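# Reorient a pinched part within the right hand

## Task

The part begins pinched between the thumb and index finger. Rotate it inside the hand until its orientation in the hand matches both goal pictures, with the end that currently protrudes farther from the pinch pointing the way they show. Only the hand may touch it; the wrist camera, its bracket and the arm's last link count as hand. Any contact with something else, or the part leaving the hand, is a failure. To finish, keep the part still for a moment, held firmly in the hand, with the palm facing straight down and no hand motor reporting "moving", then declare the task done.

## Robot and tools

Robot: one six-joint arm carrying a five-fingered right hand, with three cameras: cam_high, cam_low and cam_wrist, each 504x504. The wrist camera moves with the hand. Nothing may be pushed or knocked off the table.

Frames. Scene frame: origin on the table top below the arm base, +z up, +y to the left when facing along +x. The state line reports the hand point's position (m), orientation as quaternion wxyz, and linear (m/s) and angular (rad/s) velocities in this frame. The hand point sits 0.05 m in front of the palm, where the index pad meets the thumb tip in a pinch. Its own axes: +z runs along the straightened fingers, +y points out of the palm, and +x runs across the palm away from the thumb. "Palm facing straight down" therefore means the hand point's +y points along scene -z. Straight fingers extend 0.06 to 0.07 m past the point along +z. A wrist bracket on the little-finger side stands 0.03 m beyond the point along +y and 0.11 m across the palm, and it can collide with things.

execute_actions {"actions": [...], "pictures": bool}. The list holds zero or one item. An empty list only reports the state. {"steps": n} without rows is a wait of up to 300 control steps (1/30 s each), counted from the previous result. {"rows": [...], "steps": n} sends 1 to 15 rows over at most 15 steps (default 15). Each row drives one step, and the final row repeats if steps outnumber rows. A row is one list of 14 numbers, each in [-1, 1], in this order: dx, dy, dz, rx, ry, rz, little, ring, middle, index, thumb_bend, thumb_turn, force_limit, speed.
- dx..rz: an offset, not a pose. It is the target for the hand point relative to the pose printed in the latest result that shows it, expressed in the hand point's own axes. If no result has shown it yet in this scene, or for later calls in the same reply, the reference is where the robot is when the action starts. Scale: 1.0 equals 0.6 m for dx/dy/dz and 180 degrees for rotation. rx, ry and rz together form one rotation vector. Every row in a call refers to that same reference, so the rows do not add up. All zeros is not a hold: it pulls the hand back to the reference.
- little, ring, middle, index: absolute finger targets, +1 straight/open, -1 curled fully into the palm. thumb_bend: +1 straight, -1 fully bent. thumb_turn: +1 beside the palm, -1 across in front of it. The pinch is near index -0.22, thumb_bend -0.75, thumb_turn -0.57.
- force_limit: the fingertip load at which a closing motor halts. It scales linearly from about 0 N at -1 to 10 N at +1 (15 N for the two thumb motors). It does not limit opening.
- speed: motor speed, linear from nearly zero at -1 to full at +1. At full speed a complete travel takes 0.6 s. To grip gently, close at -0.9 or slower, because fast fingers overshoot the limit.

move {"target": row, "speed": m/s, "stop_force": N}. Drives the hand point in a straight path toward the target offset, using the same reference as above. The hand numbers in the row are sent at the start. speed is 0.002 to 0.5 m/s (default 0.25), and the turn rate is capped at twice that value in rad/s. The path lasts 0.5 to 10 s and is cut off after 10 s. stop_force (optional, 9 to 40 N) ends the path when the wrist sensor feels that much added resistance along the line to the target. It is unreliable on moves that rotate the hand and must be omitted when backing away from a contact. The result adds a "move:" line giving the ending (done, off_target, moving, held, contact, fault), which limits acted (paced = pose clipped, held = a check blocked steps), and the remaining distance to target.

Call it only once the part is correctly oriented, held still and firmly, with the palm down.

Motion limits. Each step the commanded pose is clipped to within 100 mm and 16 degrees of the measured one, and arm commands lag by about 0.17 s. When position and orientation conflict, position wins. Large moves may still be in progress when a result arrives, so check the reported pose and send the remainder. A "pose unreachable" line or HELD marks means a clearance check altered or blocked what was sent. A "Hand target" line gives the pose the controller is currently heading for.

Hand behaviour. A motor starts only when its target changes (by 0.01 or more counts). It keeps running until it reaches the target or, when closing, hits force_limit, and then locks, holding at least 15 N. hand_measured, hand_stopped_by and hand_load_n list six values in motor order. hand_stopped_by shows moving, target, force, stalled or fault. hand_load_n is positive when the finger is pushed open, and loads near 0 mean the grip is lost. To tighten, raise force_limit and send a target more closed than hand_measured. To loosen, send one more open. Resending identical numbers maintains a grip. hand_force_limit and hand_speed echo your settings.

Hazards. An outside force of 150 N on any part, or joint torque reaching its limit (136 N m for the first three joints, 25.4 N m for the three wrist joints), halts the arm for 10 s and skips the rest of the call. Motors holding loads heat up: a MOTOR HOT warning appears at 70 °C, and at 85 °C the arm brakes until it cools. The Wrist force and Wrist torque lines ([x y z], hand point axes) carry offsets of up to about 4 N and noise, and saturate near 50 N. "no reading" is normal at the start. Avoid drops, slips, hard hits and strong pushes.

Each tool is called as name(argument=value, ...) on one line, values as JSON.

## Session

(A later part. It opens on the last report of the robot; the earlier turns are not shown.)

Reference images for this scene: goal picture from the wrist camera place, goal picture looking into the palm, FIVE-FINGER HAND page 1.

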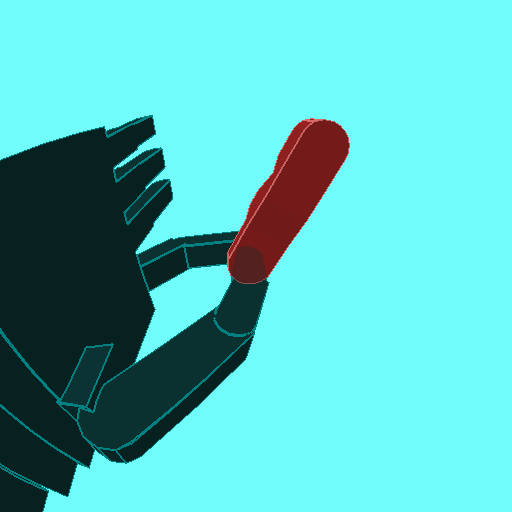

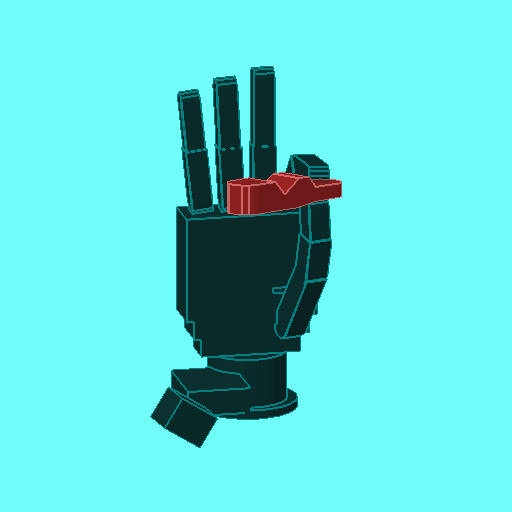

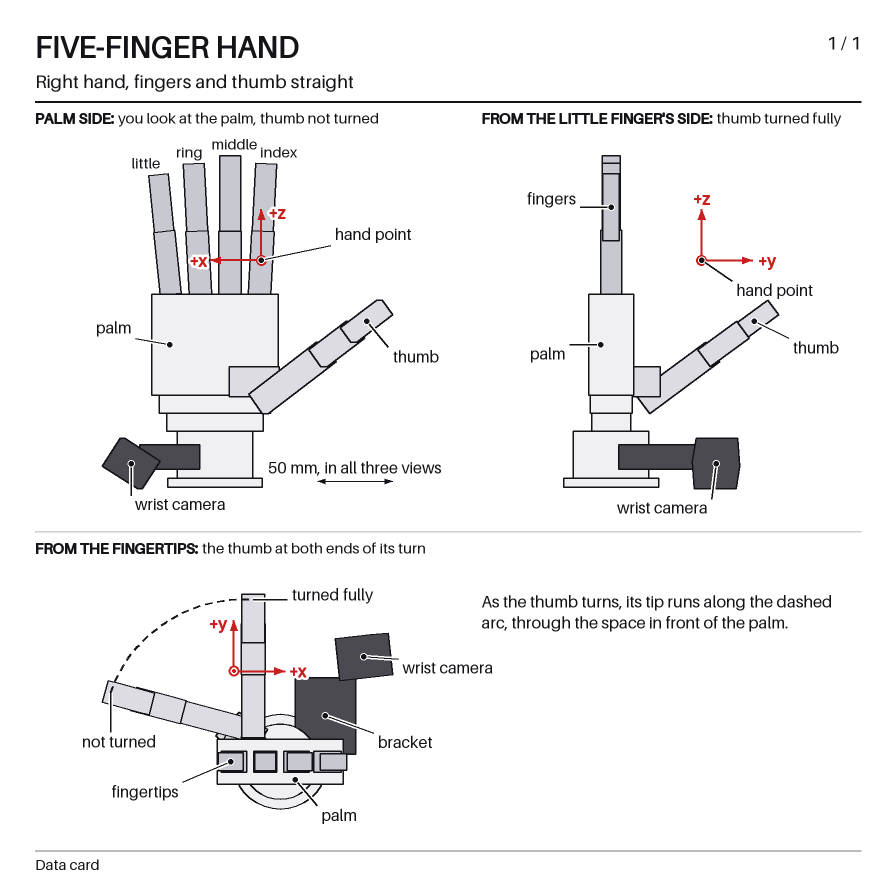

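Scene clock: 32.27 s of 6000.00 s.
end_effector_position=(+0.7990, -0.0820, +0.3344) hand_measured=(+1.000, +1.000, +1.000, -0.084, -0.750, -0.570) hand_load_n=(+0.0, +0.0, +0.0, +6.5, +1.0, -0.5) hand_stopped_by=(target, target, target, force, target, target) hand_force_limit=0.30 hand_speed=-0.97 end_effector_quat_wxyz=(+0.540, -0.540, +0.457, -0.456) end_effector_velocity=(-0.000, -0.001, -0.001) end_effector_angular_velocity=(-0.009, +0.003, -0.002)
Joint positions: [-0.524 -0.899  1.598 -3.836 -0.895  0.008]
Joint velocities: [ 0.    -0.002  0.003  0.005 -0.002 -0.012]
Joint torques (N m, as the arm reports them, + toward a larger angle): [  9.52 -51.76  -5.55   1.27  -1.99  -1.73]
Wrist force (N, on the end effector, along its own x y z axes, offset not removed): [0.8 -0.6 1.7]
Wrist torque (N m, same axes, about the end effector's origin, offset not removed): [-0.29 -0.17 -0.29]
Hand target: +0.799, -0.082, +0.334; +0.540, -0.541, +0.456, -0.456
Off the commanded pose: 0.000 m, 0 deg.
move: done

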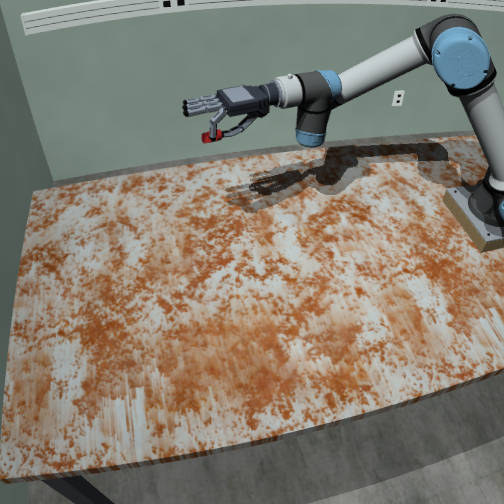

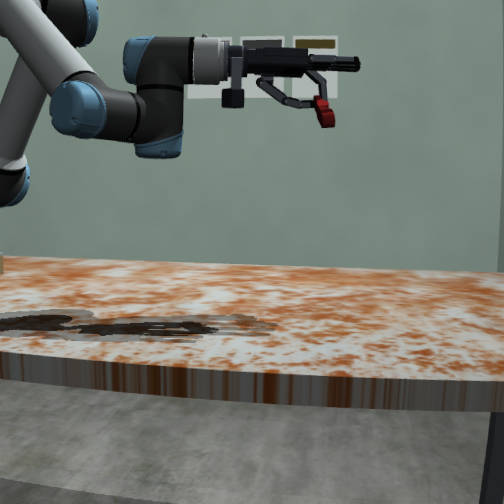

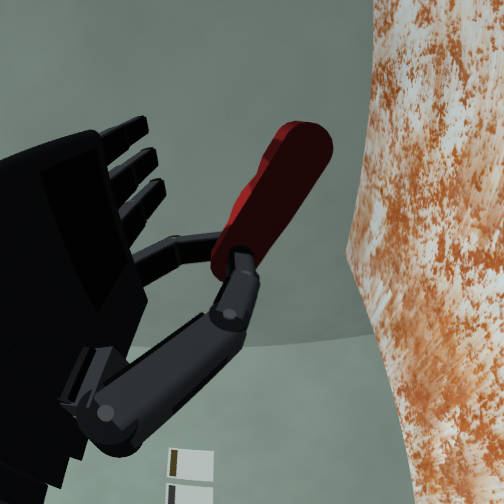

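execute_actions(actions=[{"rows": [[0,0,0,0,0,0,1,1,1,-0.12,-0.75,-0.57,0.6,-0.97]], "steps": 8}], pictures=false)

execute_actions(actions=[{"steps": 45}])

Scene clock: 38.83 s of 6000.00 s.
end_effector_position=(+0.7990, -0.0819, +0.3345) hand_measured=(+1.000, +1.000, +1.000, -0.088, -0.750, -0.570) hand_load_n=(+0.0, +0.0, +0.0, +8.0, +1.0, -0.5) hand_stopped_by=(target, target, target, force, target, target) hand_force_limit=0.60 hand_speed=-0.97 end_effector_quat_wxyz=(+0.540, -0.541, +0.456, -0.456) end_effector_velocity=(-0.000, +0.001, +0.000) end_effector_angular_velocity=(+0.003, +0.000, +0.001)
Joint positions: [-0.523 -0.9    1.598 -3.836 -0.896  0.008]
Joint velocities: [ 0.     0.    -0.    -0.001  0.001  0.003]
Joint torques (N m, as the arm reports them, + toward a larger angle): [ -1.29 -36.63 -18.11  -3.73   1.26   1.5 ]
Wrist force (N, on the end effector, along its own x y z axes, offset not removed): [0.8 -1.6 1.0]
Wrist torque (N m, same axes, about the end effector's origin, offset not removed): [-0.58 -0.20 -0.25]
Hand target: +0.799, -0.082, +0.334; +0.540, -0.540, +0.457, -0.456
Off the commanded pose: 0.000 m, 0 deg.
Steps of this call (steps 1 to 90: nothing new was sent; then 3.30 s passed at rest; steps 91 to 98: all 8 steps of this action). Readings (end_effector_position | what the end effector reports):
91: (+0.7990, -0.0820, +0.3344) | hand_measured=(+1.000, +1.000, +1.000, -0.084, -0.750, -0.570) hand_load_n=(+0.0, +0.0, +0.0, +6.5, +1.0, -0.5) hand_stopped_by=(target, target, target, moving, target, target) hand_force_limit=0.60 hand_speed=-0.97
92: (+0.7990, -0.0820, +0.3344) | hand_measured=(+1.000, +1.000, +1.000, -0.084, -0.750, -0.570) hand_load_n=(+0.0, +0.0, +0.0, +6.5, +1.0, -0.5) hand_stopped_by=(target, target, target, moving, target, target) hand_force_limit=0.60 hand_speed=-0.97
94: (+0.7990, -0.0819, +0.3344) | hand_measured=(+1.000, +1.000, +1.000, -0.086, -0.750, -0.570) hand_load_n=(+0.0, +0.0, +0.0, +7.0, +1.0, -0.5) hand_stopped_by=(target, target, target, moving, target, target) hand_force_limit=0.60 hand_speed=-0.97
98: the state above

Scene clock: 40.33 s of 6000.00 s.
end_effector_position=(+0.7990, -0.0820, +0.3344) hand_measured=(+1.000, +1.000, +1.000, -0.088, -0.750, -0.570) hand_load_n=(+0.0, +0.0, +0.0, +8.0, +1.0, -0.5) hand_stopped_by=(target, target, target, force, target, target) hand_force_limit=0.60 hand_speed=-0.97 end_effector_quat_wxyz=(+0.540, -0.540, +0.457, -0.456) end_effector_velocity=(-0.000, +0.000, -0.001) end_effector_angular_velocity=(+0.002, +0.003, +0.000)
Joint positions: [-0.524 -0.899  1.598 -3.836 -0.895  0.008]
Joint velocities: [-0.    -0.     0.002  0.001  0.001  0.   ]
Joint torques (N m, as the arm reports them, + toward a larger angle): [ -9.31 -30.23 -27.48  -3.79   1.96   1.4 ]
Wrist force (N, on the end effector, along its own x y z axes, offset not removed): [-1.3 -1.2 0.9]
Wrist torque (N m, same axes, about the end effector's origin, offset not removed): [-0.13 -0.11 -0.30]
Hand target: +0.799, -0.082, +0.334; +0.540, -0.540, +0.457, -0.456
Off the commanded pose: 0.000 m, 0 deg.
Steps of this call (steps 1 to 45: nothing new was sent). Readings (end_effector_position | what the end effector reports):
1: (+0.7990, -0.0819, +0.3345) | hand_measured=(+1.000, +1.000, +1.000, -0.088, -0.750, -0.570) hand_load_n=(+0.0, +0.0, +0.0, +8.0, +1.0, -0.5) hand_stopped_by=(target, target, target, force, target, target) hand_force_limit=0.60 hand_speed=-0.97
2: (+0.7990, -0.0819, +0.3345) | hand_measured=(+1.000, +1.000, +1.000, -0.088, -0.750, -0.570) hand_load_n=(+0.0, +0.0, +0.0, +8.0, +1.0, -0.5) hand_stopped_by=(target, target, target, force, target, target) hand_force_limit=0.60 hand_speed=-0.97
4: (+0.7990, -0.0819, +0.3345) | hand_measured=(+1.000, +1.000, +1.000, -0.088, -0.750, -0.570) hand_load_n=(+0.0, +0.0, +0.0, +8.0, +1.0, -0.5) hand_stopped_by=(target, target, target, force, target, target) hand_force_limit=0.60 hand_speed=-0.97
8: (+0.7990, -0.0818, +0.3345) | hand_measured=(+1.000, +1.000, +1.000, -0.088, -0.750, -0.570) hand_load_n=(+0.0, +0.0, +0.0, +8.0, +1.0, -0.5) hand_stopped_by=(target, target, target, force, target, target) hand_force_limit=0.60 hand_speed=-0.97
45: the state above

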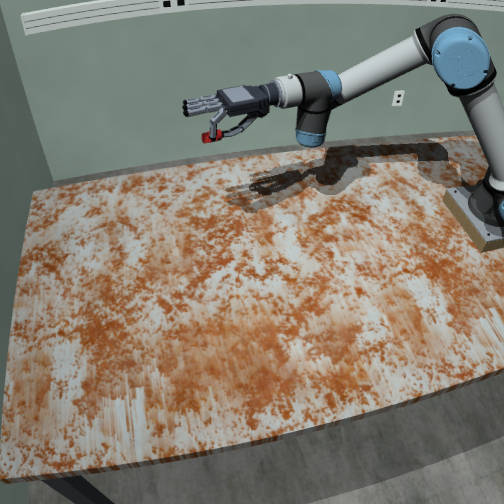

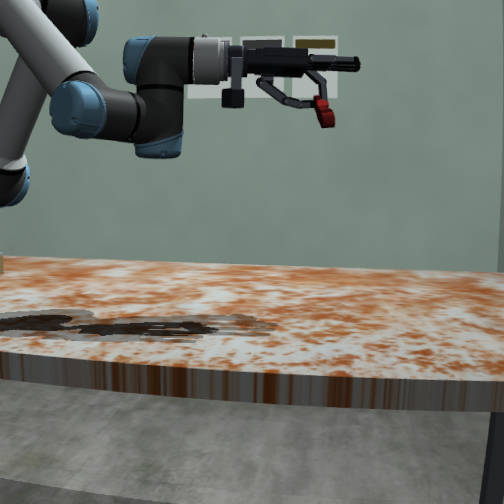

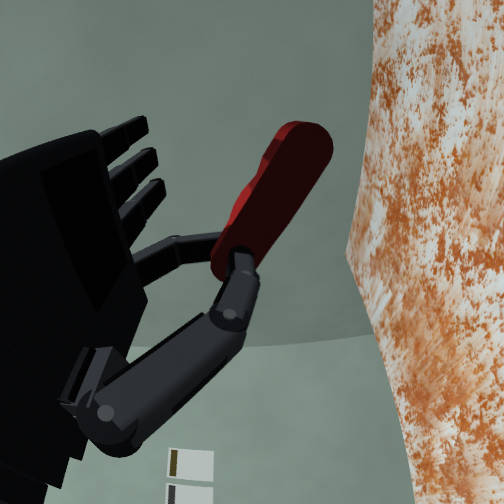

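finished_scene(scene=2)

The scene is finished: the task was done.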